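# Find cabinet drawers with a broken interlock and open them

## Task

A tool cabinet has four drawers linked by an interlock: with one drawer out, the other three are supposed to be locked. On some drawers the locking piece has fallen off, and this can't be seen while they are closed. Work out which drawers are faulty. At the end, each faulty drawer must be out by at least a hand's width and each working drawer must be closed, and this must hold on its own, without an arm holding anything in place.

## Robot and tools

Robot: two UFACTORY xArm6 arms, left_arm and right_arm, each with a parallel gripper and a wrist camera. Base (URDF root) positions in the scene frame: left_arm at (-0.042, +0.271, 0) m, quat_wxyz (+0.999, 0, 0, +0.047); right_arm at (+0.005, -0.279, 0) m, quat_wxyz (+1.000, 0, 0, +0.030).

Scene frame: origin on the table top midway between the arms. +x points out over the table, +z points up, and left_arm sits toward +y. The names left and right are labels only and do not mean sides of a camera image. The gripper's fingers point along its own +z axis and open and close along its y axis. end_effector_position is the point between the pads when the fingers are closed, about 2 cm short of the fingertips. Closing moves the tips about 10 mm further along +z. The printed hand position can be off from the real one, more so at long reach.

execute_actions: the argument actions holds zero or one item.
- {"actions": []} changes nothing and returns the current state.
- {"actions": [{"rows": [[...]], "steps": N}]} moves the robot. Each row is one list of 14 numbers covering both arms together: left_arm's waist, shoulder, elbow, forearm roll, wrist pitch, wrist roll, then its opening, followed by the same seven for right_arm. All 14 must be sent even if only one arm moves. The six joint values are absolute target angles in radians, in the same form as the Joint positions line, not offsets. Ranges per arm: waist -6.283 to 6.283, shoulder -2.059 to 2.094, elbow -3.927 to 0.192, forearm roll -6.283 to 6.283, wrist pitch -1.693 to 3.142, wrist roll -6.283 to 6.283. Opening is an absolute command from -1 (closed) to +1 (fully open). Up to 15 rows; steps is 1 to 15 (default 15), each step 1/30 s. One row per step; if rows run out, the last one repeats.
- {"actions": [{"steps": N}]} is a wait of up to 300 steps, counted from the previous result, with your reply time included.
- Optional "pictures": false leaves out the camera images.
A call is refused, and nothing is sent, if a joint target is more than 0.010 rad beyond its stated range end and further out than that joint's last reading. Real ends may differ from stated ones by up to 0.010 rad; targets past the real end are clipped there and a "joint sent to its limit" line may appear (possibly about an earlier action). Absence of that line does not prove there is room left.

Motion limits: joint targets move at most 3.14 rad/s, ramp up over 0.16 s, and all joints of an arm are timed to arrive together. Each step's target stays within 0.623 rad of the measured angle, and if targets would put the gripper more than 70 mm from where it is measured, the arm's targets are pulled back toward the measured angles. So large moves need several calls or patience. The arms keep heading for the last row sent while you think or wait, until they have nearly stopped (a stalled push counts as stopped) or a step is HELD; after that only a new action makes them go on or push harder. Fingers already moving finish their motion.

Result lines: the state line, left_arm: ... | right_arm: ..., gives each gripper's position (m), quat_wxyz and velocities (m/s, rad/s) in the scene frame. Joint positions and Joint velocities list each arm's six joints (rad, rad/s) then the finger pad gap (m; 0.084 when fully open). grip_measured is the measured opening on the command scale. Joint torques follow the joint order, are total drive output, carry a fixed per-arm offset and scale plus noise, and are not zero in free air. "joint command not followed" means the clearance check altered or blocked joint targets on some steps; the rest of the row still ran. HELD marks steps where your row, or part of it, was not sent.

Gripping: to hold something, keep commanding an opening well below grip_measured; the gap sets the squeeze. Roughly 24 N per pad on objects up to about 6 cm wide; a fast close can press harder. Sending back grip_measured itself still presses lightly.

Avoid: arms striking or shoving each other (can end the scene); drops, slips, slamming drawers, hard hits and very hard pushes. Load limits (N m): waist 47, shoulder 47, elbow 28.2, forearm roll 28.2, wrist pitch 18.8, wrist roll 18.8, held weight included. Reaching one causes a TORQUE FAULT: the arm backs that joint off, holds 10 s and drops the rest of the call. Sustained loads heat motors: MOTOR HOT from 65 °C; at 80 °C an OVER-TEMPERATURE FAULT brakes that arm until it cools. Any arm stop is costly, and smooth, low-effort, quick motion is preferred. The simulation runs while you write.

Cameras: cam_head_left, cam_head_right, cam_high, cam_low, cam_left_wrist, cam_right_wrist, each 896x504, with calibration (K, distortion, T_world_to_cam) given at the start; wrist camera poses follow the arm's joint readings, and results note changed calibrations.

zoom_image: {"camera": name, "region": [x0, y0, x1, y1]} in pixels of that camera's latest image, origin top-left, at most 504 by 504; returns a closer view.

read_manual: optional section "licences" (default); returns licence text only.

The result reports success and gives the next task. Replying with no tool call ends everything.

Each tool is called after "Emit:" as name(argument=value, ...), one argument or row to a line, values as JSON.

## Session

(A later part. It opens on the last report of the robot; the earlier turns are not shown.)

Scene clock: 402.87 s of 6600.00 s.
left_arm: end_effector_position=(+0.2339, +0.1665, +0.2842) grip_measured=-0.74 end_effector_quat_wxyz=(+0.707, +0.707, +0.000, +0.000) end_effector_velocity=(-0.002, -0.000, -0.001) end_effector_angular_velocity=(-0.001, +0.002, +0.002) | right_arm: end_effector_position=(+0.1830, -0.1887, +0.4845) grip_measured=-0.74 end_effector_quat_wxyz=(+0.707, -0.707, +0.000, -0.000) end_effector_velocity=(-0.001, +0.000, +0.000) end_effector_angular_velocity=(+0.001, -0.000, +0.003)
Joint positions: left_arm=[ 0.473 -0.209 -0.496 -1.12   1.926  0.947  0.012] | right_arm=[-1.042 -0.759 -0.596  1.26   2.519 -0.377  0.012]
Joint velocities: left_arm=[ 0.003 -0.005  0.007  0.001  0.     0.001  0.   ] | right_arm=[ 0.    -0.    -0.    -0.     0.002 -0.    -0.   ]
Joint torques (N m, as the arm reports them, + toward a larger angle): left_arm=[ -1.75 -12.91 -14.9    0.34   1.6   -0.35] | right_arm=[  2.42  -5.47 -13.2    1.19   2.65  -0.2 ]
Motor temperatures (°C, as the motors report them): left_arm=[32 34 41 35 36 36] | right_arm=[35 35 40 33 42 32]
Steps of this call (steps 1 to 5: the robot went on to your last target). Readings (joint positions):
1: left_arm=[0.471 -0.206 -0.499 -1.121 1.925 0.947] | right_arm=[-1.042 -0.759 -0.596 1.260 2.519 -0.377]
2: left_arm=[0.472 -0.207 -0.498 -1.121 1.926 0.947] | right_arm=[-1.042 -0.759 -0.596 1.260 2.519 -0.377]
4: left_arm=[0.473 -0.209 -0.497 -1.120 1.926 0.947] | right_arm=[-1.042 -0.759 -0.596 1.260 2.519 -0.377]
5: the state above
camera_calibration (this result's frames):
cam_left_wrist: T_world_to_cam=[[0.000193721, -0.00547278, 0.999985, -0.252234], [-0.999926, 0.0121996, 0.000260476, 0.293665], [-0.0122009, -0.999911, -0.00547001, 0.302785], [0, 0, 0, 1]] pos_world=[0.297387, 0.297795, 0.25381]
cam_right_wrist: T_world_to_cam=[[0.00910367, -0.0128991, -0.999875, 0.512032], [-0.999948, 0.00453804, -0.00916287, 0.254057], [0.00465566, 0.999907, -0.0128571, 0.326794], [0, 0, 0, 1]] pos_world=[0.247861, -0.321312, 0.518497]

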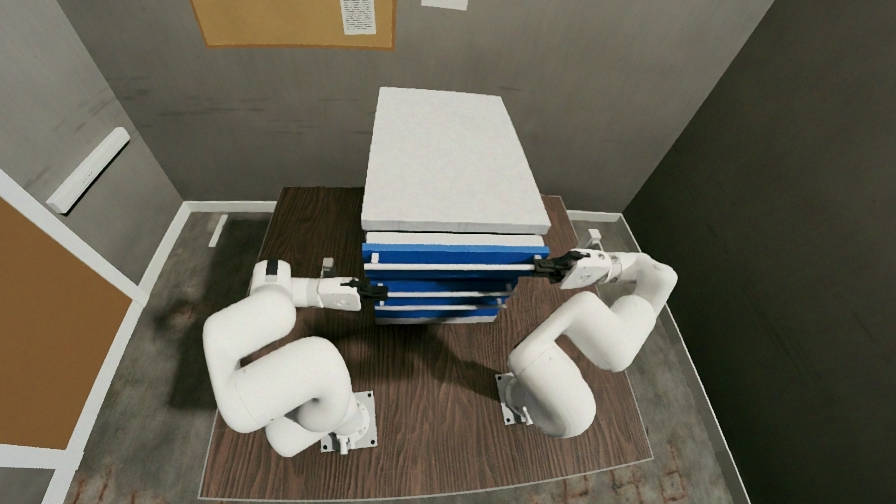

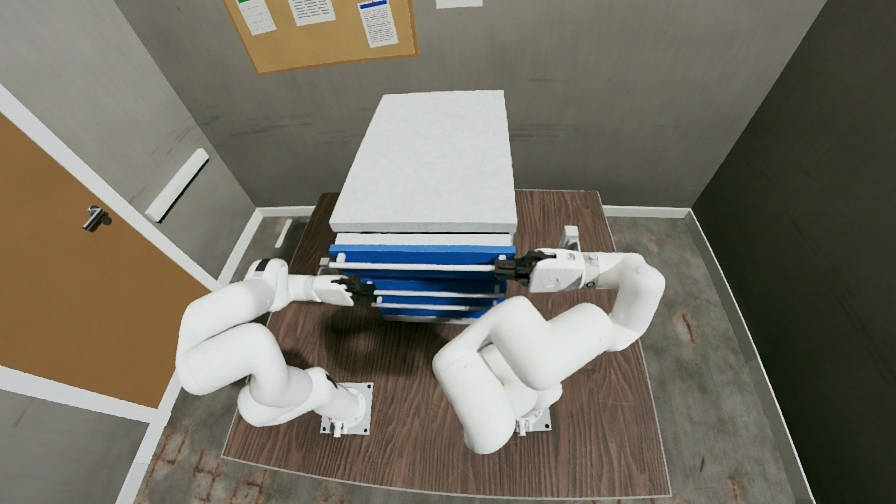

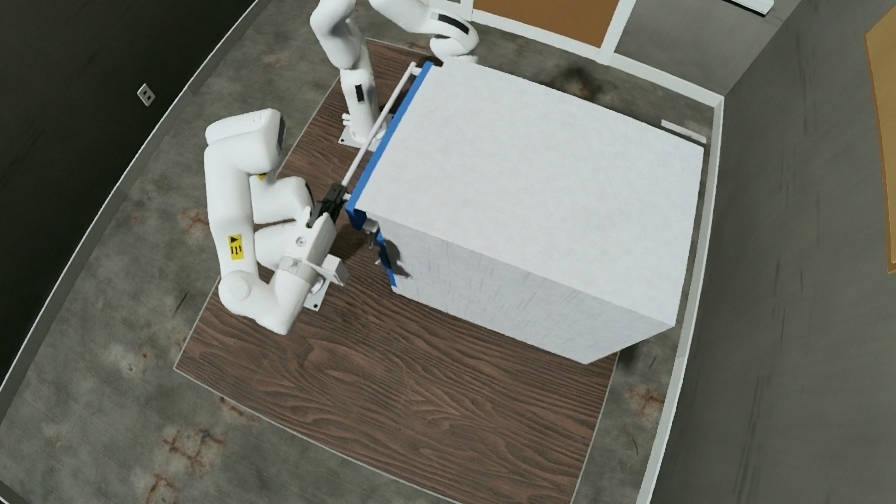

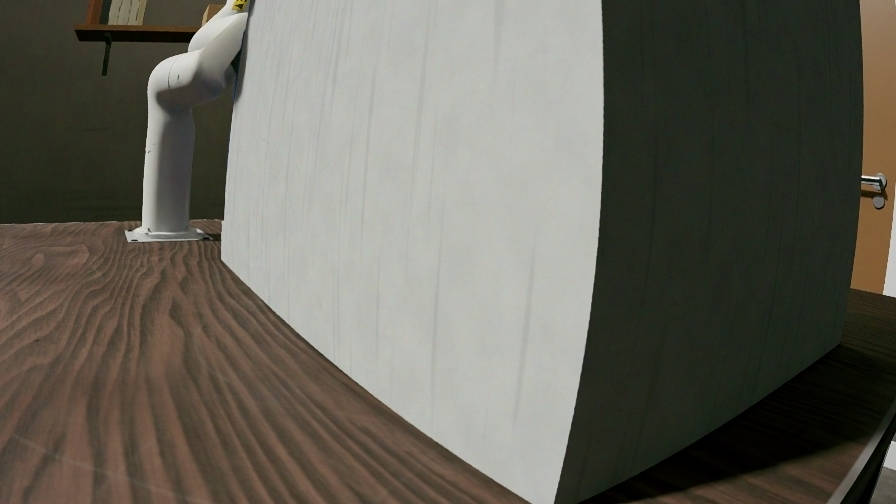

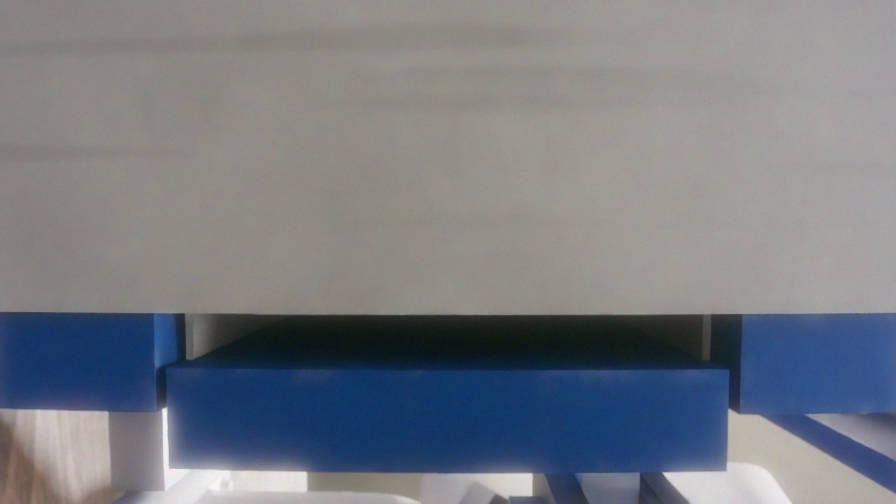

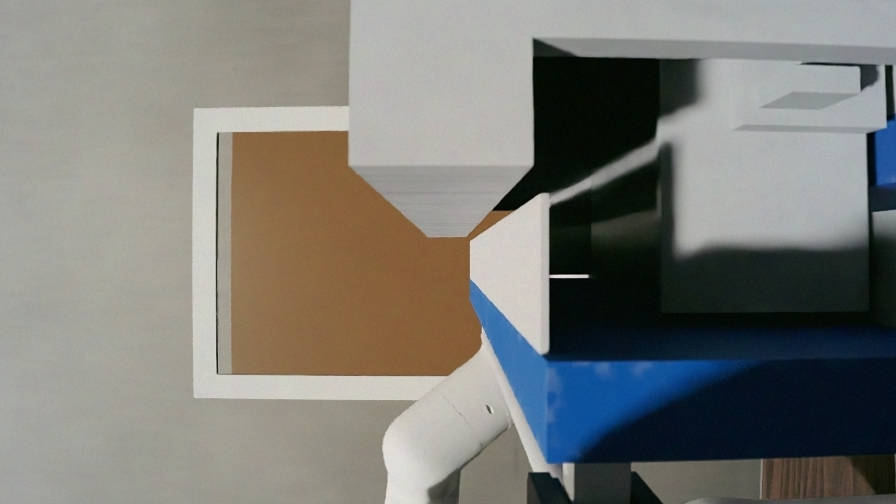

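Emit:
execute_actions(
  actions=[
    {"rows": [
[0.4826,-0.2243,-0.4812,-1.1115,1.9318,0.9494,-1, -1.0639,-0.7703,-0.5899,1.2547,2.5408,-0.3777,-1],
[0.4944,-0.2421,-0.4645,-1.1015,1.9392,0.9518,-1, -1.0860,-0.7811,-0.5846,1.2484,2.5631,-0.3799,-1],
[0.5069,-0.2601,-0.4481,-1.0912,1.9471,0.9542,-1, -1.1085,-0.7913,-0.5799,1.2411,2.5858,-0.3833,-1],
[0.5200,-0.2781,-0.4320,-1.0803,1.9555,0.9568,-1, -1.1313,-0.8011,-0.5757,1.2327,2.6087,-0.3877,-1],
[0.5336,-0.2961,-0.4162,-1.0690,1.9645,0.9594,-1, -1.1545,-0.8103,-0.5720,1.2233,2.6320,-0.3934,-1],
[0.5479,-0.3143,-0.4006,-1.0572,1.9739,0.9622,-1, -1.1780,-0.8191,-0.5688,1.2129,2.6556,-0.4002,-1],
[0.5627,-0.3325,-0.3854,-1.0450,1.9839,0.9650,-1, -1.2019,-0.8273,-0.5662,1.2014,2.6795,-0.4082,-1],
[0.5781,-0.3508,-0.3704,-1.0322,1.9945,0.9679,-1, -1.2261,-0.8351,-0.5640,1.1889,2.7037,-0.4173,-1],
[0.5941,-0.3692,-0.3557,-1.0191,2.0055,0.9709,-1, -1.2507,-0.8423,-0.5625,1.1753,2.7283,-0.4275,-1],
[0.6106,-0.3877,-0.3413,-1.0054,2.0171,0.9740,-1, -1.2757,-0.8491,-0.5614,1.1607,2.7531,-0.4390,-1],
[0.6278,-0.4062,-0.3271,-0.9913,2.0292,0.9773,-1, -1.3010,-0.8553,-0.5609,1.1450,2.7783,-0.4515,-1],
[0.6456,-0.4248,-0.3133,-0.9767,2.0418,0.9806,-1, -1.3266,-0.861,-0.5609,1.1283,2.8038,-0.4653,-1],
[0.6639,-0.4434,-0.2997,-0.9617,2.0549,0.9840,-1, -1.3266,-0.861,-0.5609,1.1283,2.8038,-0.4653,-1],
[0.6828,-0.4622,-0.2865,-0.9462,2.0686,0.9874,-1, -1.3266,-0.861,-0.5609,1.1283,2.8038,-0.4653,-1],
[0.7023,-0.4810,-0.2735,-0.9302,2.0828,0.9910,-1, -1.3266,-0.861,-0.5609,1.1283,2.8038,-0.4653,-1]
], "steps": 15},
  ],
  pictures=false,
)

Emit:
execute_actions(
  actions=[
    {"rows": [
[0.7224,-0.4999,-0.2607,-0.9138,2.0975,0.9947,-1, -1.3266,-0.861,-0.5609,1.1283,2.8038,-0.4653,-1],
[0.7431,-0.5188,-0.2483,-0.8968,2.1127,0.9985,-1, -1.3266,-0.861,-0.5609,1.1283,2.8038,-0.4653,-1],
[0.7608,-0.5347,-0.2382,-0.8824,2.1258,1.0017,-1, -1.3266,-0.861,-0.5609,1.1283,2.8038,-0.4653,-1],
[0.7752,-0.5474,-0.2302,-0.8706,2.1365,1.0043,-1, -1.3266,-0.861,-0.5609,1.1283,2.8038,-0.4653,-1]
], "steps": 11},
  ],
)

Scene clock: 436.40 s of 6600.00 s.
left_arm: end_effector_position=(+0.1648, +0.1666, +0.2839) grip_measured=-0.73 end_effector_quat_wxyz=(+0.708, +0.707, -0.001, -0.001) end_effector_velocity=(-0.180, +0.001, -0.000) end_effector_angular_velocity=(-0.002, -0.007, -0.004) | right_arm: end_effector_position=(+0.1285, -0.1889, +0.4844) grip_measured=-0.74 end_effector_quat_wxyz=(+0.707, -0.708, -0.000, +0.000) end_effector_velocity=(-0.082, +0.001, +0.001) end_effector_angular_velocity=(+0.012, +0.018, -0.016)
Joint positions: left_arm=[ 0.636 -0.414 -0.32  -0.983  2.036  0.979  0.012] | right_arm=[-1.298 -0.854 -0.562  1.145  2.776 -0.452  0.012]
Joint velocities: left_arm=[ 0.525 -0.553  0.415  0.433  0.373  0.097 -0.   ] | right_arm=[-0.434 -0.111  0.019 -0.261  0.419 -0.196  0.   ]
Joint torques (N m, as the arm reports them, + toward a larger angle): left_arm=[  1.39  -7.06 -15.55   0.96   0.1   -0.29] | right_arm=[  5.69  -2.65 -13.67   2.39   1.25  -0.11]
Motor temperatures (°C, as the motors report them): left_arm=[32 34 39 35 36 36] | right_arm=[35 35 39 33 42 32]
Steps of this call (steps 1 to 15: the robot went on to your last target; steps 16 to 90: nothing new was sent; then 30.03 s passed at rest; steps 91 to 105: all 15 steps of this action). Readings (joint positions):
91: left_arm=[0.473 -0.210 -0.495 -1.119 1.926 0.948] | right_arm=[-1.043 -0.759 -0.596 1.260 2.519 -0.377]
92: left_arm=[0.475 -0.213 -0.492 -1.118 1.927 0.948] | right_arm=[-1.047 -0.761 -0.594 1.259 2.523 -0.377]
94: left_arm=[0.486 -0.229 -0.477 -1.109 1.934 0.950] | right_arm=[-1.068 -0.772 -0.589 1.253 2.545 -0.379]
98: left_arm=[0.529 -0.289 -0.423 -1.073 1.962 0.959] | right_arm=[-1.143 -0.805 -0.574 1.226 2.621 -0.393]
105: the state above

Scene clock: 436.77 s of 6600.00 s.
left_arm: end_effector_position=(+0.1241, +0.1666, +0.2839) grip_measured=-0.74 end_effector_quat_wxyz=(+0.707, +0.707, +0.000, -0.000) end_effector_velocity=(-0.007, -0.000, -0.001) end_effector_angular_velocity=(+0.002, -0.002, +0.004) | right_arm: end_effector_position=(+0.1234, -0.1888, +0.4845) grip_measured=-0.74 end_effector_quat_wxyz=(+0.707, -0.707, +0.000, -0.000) end_effector_velocity=(-0.001, +0.000, +0.000) end_effector_angular_velocity=(+0.000, +0.000, +0.002)
Joint positions: left_arm=[ 0.772 -0.545 -0.231 -0.873  2.134  1.004  0.012] | right_arm=[-1.326 -0.861 -0.561  1.128  2.803 -0.465  0.012]
Joint velocities: left_arm=[ 0.03  -0.029  0.018  0.022  0.019  0.007 -0.   ] | right_arm=[-0.004 -0.002  0.    -0.003  0.006 -0.002  0.   ]
Joint torques (N m, as the arm reports them, + toward a larger angle): left_arm=[  0.15  -4.72 -17.54   0.     0.52  -0.33] | right_arm=[  0.97  -3.93 -13.67   1.8    3.5   -0.11]
Motor temperatures (°C, as the motors report them): left_arm=[32 34 39 35 36 36] | right_arm=[35 35 39 33 42 32]
Steps of this call (steps 1 to 11: all 11 steps of this action). Readings (joint positions):
1: left_arm=[0.654 -0.432 -0.306 -0.969 2.049 0.982] | right_arm=[-1.310 -0.857 -0.561 1.138 2.787 -0.457]
2: left_arm=[0.672 -0.451 -0.293 -0.953 2.062 0.986] | right_arm=[-1.317 -0.858 -0.561 1.134 2.794 -0.460]
4: left_arm=[0.710 -0.488 -0.267 -0.922 2.090 0.993] | right_arm=[-1.323 -0.860 -0.561 1.130 2.799 -0.463]
8: left_arm=[0.764 -0.537 -0.236 -0.879 2.129 1.002] | right_arm=[-1.325 -0.860 -0.561 1.129 2.802 -0.465]
11: the state above
camera_calibration (this result's frames):
cam_left_wrist: T_world_to_cam=[[0.00078681, -0.00497386, 0.999987, -0.252006], [-0.999918, 0.0128141, 0.000850491, 0.18361], [-0.0128181, -0.999906, -0.00496337, 0.301424], [0, 0, 0, 1]] pos_world=[0.187656, 0.29779, 0.253343]
cam_right_wrist: T_world_to_cam=[[0.00862413, -0.0130078, -0.999878, 0.512578], [-0.99995, 0.0048536, -0.00868789, 0.194215], [0.00496602, 0.999904, -0.0129653, 0.327198], [0, 0, 0, 1]] pos_world=[0.18816, -0.321441, 0.518446]

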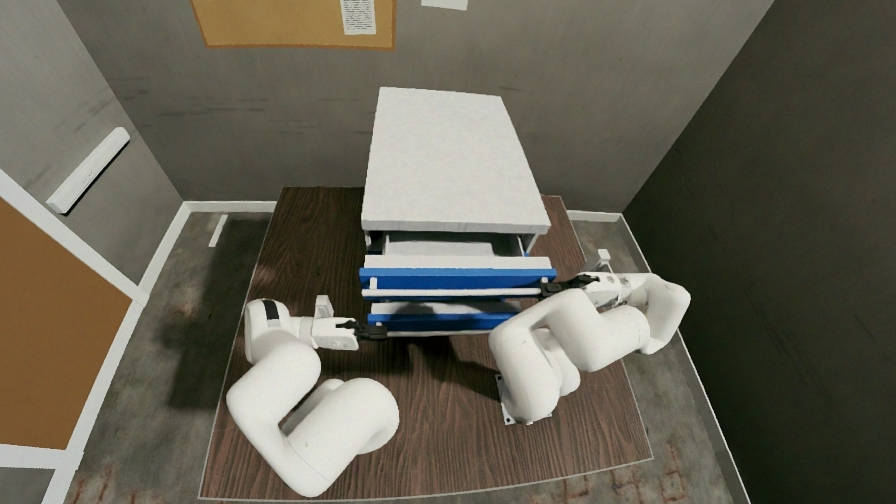

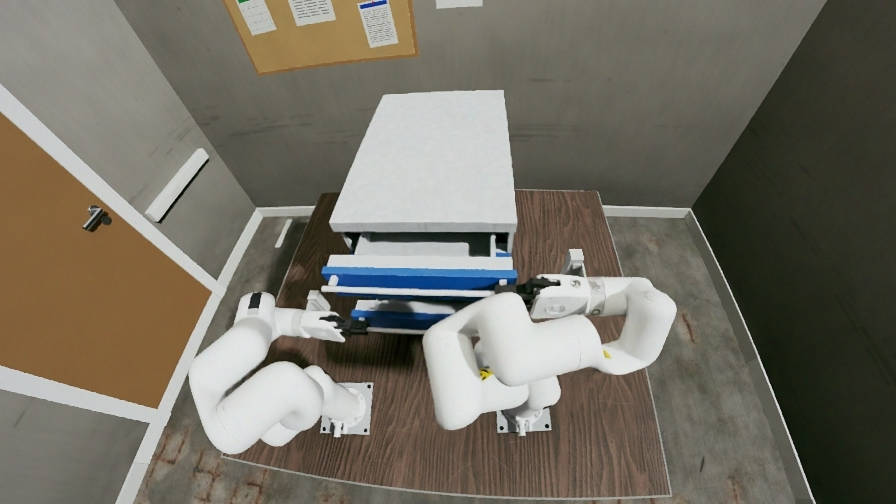

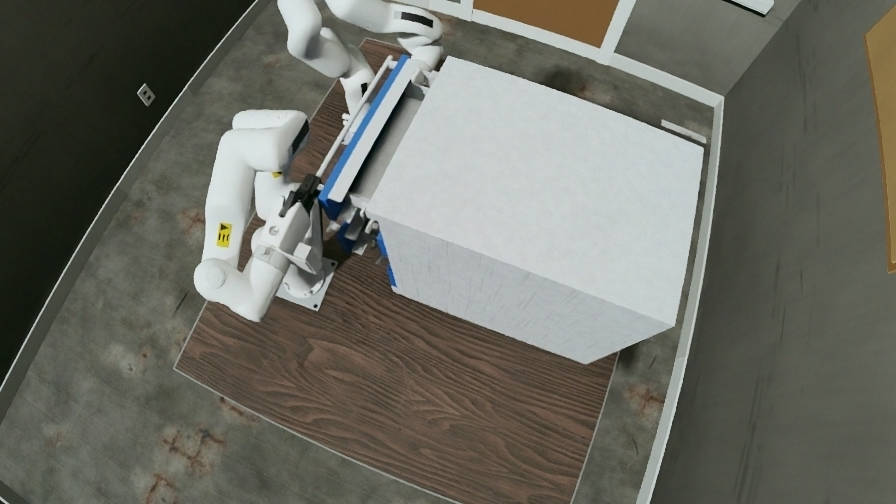

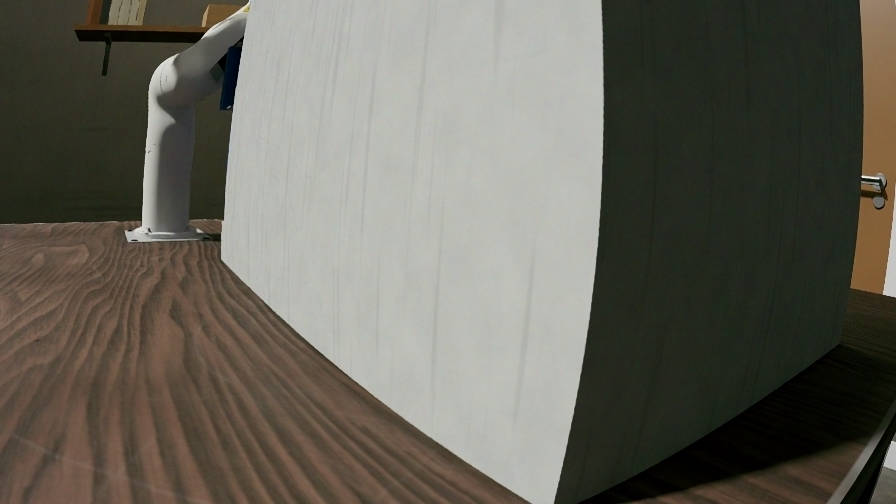

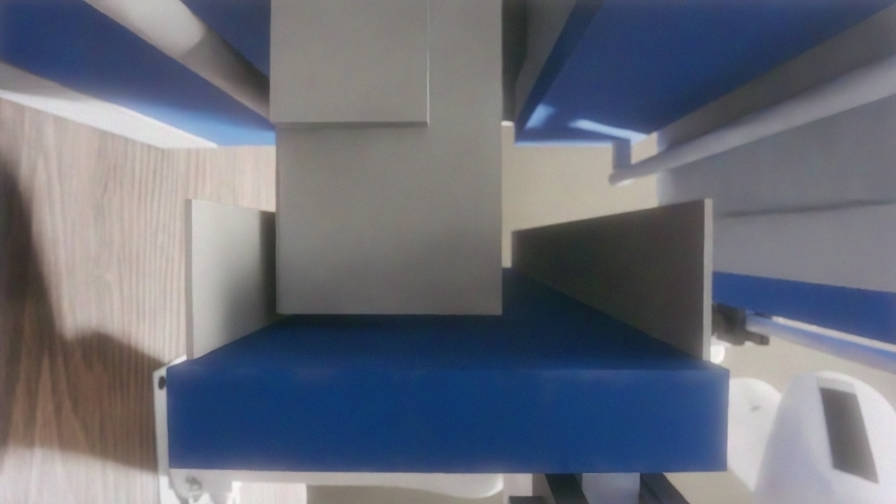

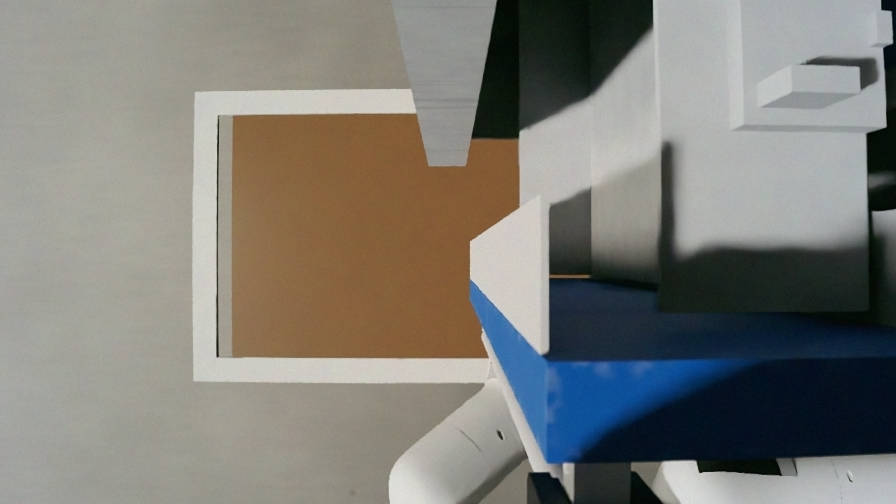

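Emit:
execute_actions(
  actions=[
    {"rows": [
[0.7752,-0.5474,-0.2302,-0.8706,2.1365,1.0043,-0.5, -1.3266,-0.861,-0.5609,1.1283,2.8038,-0.4653,-0.5],
[0.7752,-0.5474,-0.2302,-0.8706,2.1365,1.0043,-0.1, -1.3266,-0.861,-0.5609,1.1283,2.8038,-0.4653,-0.1],
[0.7752,-0.5474,-0.2302,-0.8706,2.1365,1.0043,0.2, -1.3266,-0.861,-0.5609,1.1283,2.8038,-0.4653,0.2]
], "steps": 10},
  ],
)

Emit:
zoom_image(
  camera="cam_high",
  region=[300, 170, 440, 300],
)

Scene clock: 439.63 s of 6600.00 s.
left_arm: end_effector_position=(+0.1236, +0.1669, +0.2840) grip_measured=+0.17 end_effector_quat_wxyz=(+0.707, +0.707, +0.000, +0.000) end_effector_velocity=(-0.001, -0.002, -0.000) end_effector_angular_velocity=(-0.006, +0.002, -0.002) | right_arm: end_effector_position=(+0.1226, -0.1882, +0.4848) grip_measured=+0.17 end_effector_quat_wxyz=(+0.707, -0.707, -0.001, +0.001) end_effector_velocity=(+0.003, -0.003, -0.001) end_effector_angular_velocity=(+0.003, +0.005, -0.015)
Joint positions: left_arm=[ 0.776 -0.547 -0.231 -0.87   2.136  1.004  0.051] | right_arm=[-1.326 -0.862 -0.561  1.129  2.806 -0.465  0.051]
Joint velocities: left_arm=[-0.003  0.     0.005 -0.002  0.001  0.     0.012] | right_arm=[-0.005  0.007  0.002 -0.002 -0.012  0.     0.012]
Joint torques (N m, as the arm reports them, + toward a larger angle): left_arm=[ -0.86  -5.21 -17.08  -1.23   2.2   -0.23] | right_arm=[ -1.83   0.21 -13.96   1.96   0.94  -0.33]
Motor temperatures (°C, as the motors report them): left_arm=[32 34 39 35 35 36] | right_arm=[35 35 39 33 43 32]
Steps of this call (steps 1 to 15: the robot went on to your last target; steps 16 to 76: nothing new was sent; steps 77 to 86: all 10 steps of this action). Readings (joint positions):
77: left_arm=[0.775 -0.547 -0.230 -0.871 2.136 1.004] | right_arm=[-1.327 -0.861 -0.561 1.128 2.804 -0.465]
78: left_arm=[0.775 -0.547 -0.230 -0.870 2.136 1.004] | right_arm=[-1.326 -0.861 -0.561 1.128 2.805 -0.465]
80: left_arm=[0.776 -0.547 -0.232 -0.870 2.136 1.004] | right_arm=[-1.325 -0.863 -0.562 1.129 2.808 -0.465]
84: left_arm=[0.776 -0.547 -0.231 -0.870 2.136 1.004] | right_arm=[-1.325 -0.863 -0.561 1.129 2.807 -0.465]
86: the state above
camera_calibration (this result's frames):
cam_left_wrist: T_world_to_cam=[[0.000187782, -0.00621812, 0.999981, -0.251818], [-0.999925, 0.012266, 0.000264044, 0.183293], [-0.0122674, -0.999905, -0.00621535, 0.302001], [0, 0, 0, 1]] pos_world=[0.187031, 0.298158, 0.253642]
cam_right_wrist: T_world_to_cam=[[0.00966834, -0.0135875, -0.999861, 0.512713], [-0.999951, 0.00189038, -0.00969491, 0.193349], [0.00202185, 0.999906, -0.0135685, 0.327259], [0, 0, 0, 1]] pos_world=[0.187721, -0.320627, 0.518956]

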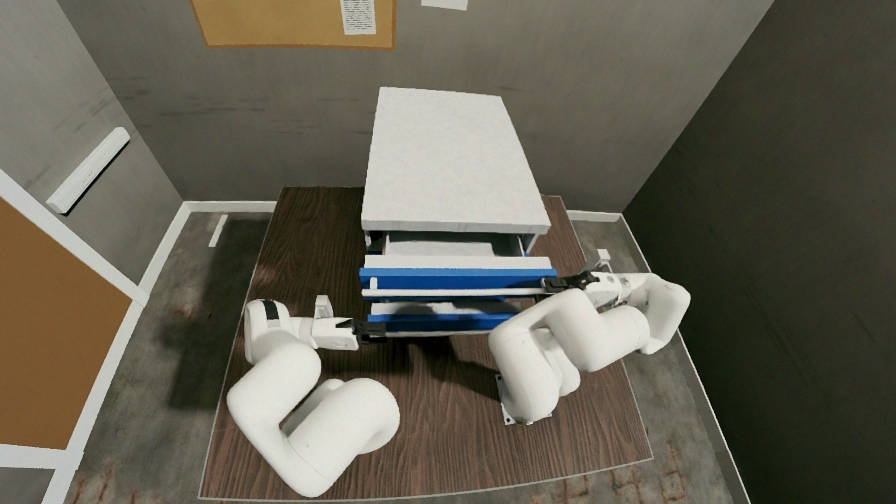

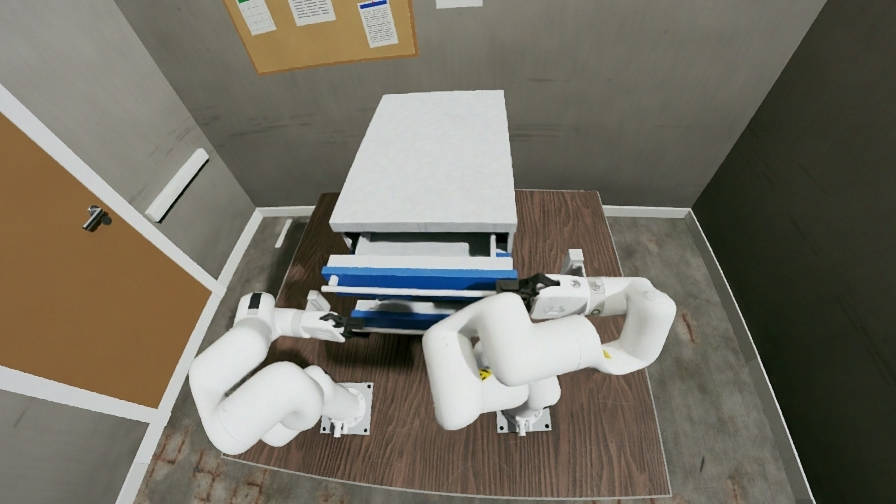

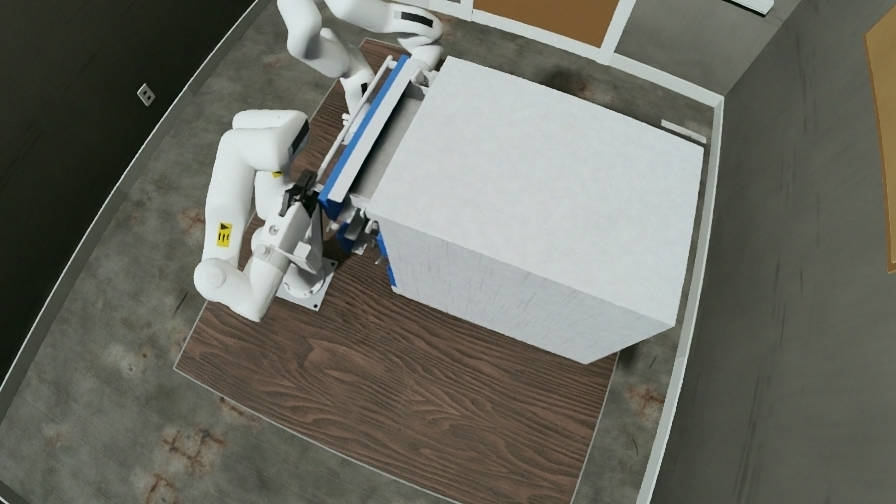

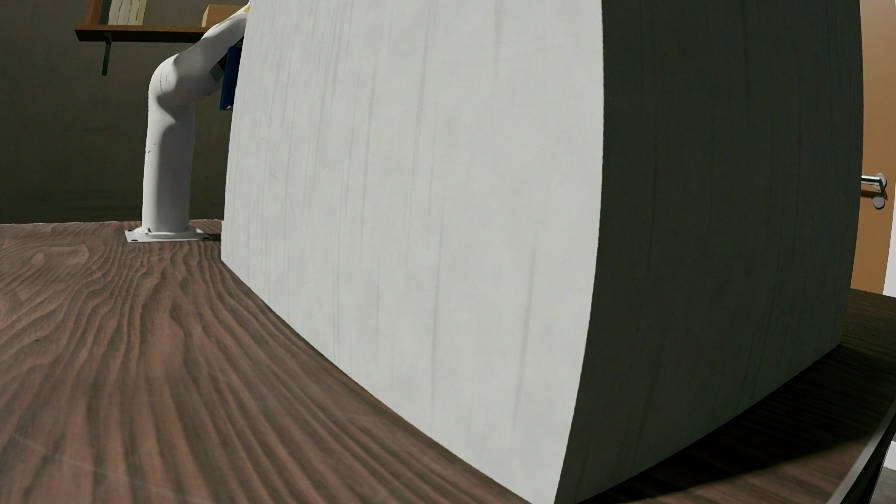

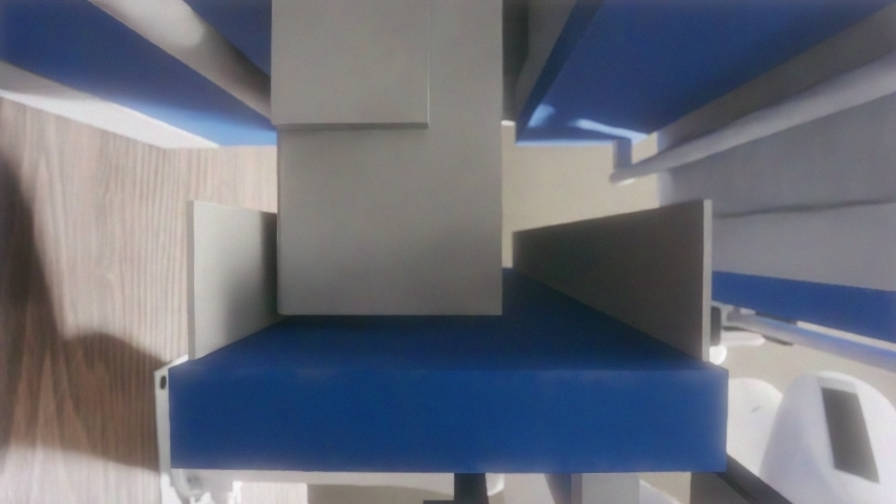

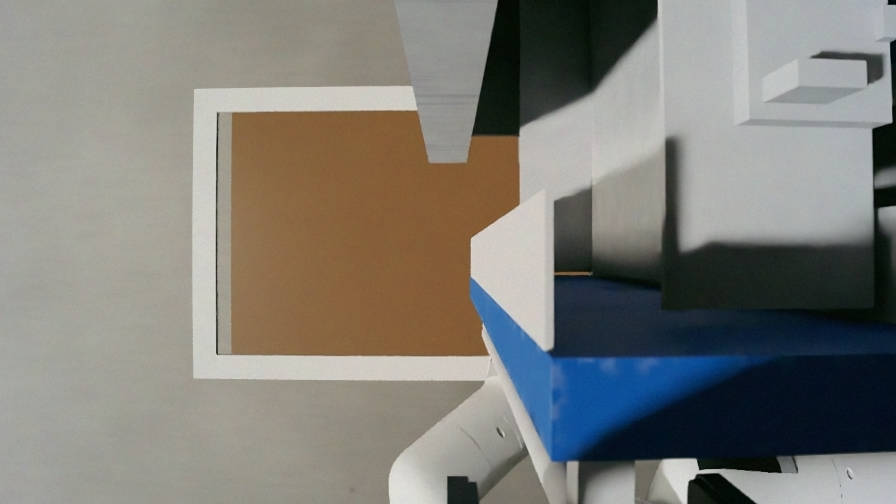

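Region (300, 170, 440, 300) of cam_high's 896x504 image, scaled by 3.600, with more detail than that image has; it fills the top 468 rows of this view, and the rest is white.

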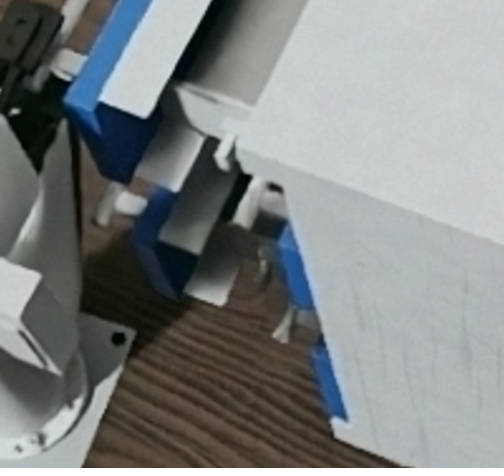

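Emit:
finished_scene(
  scene=1,
)

The scene is finished: the task was done.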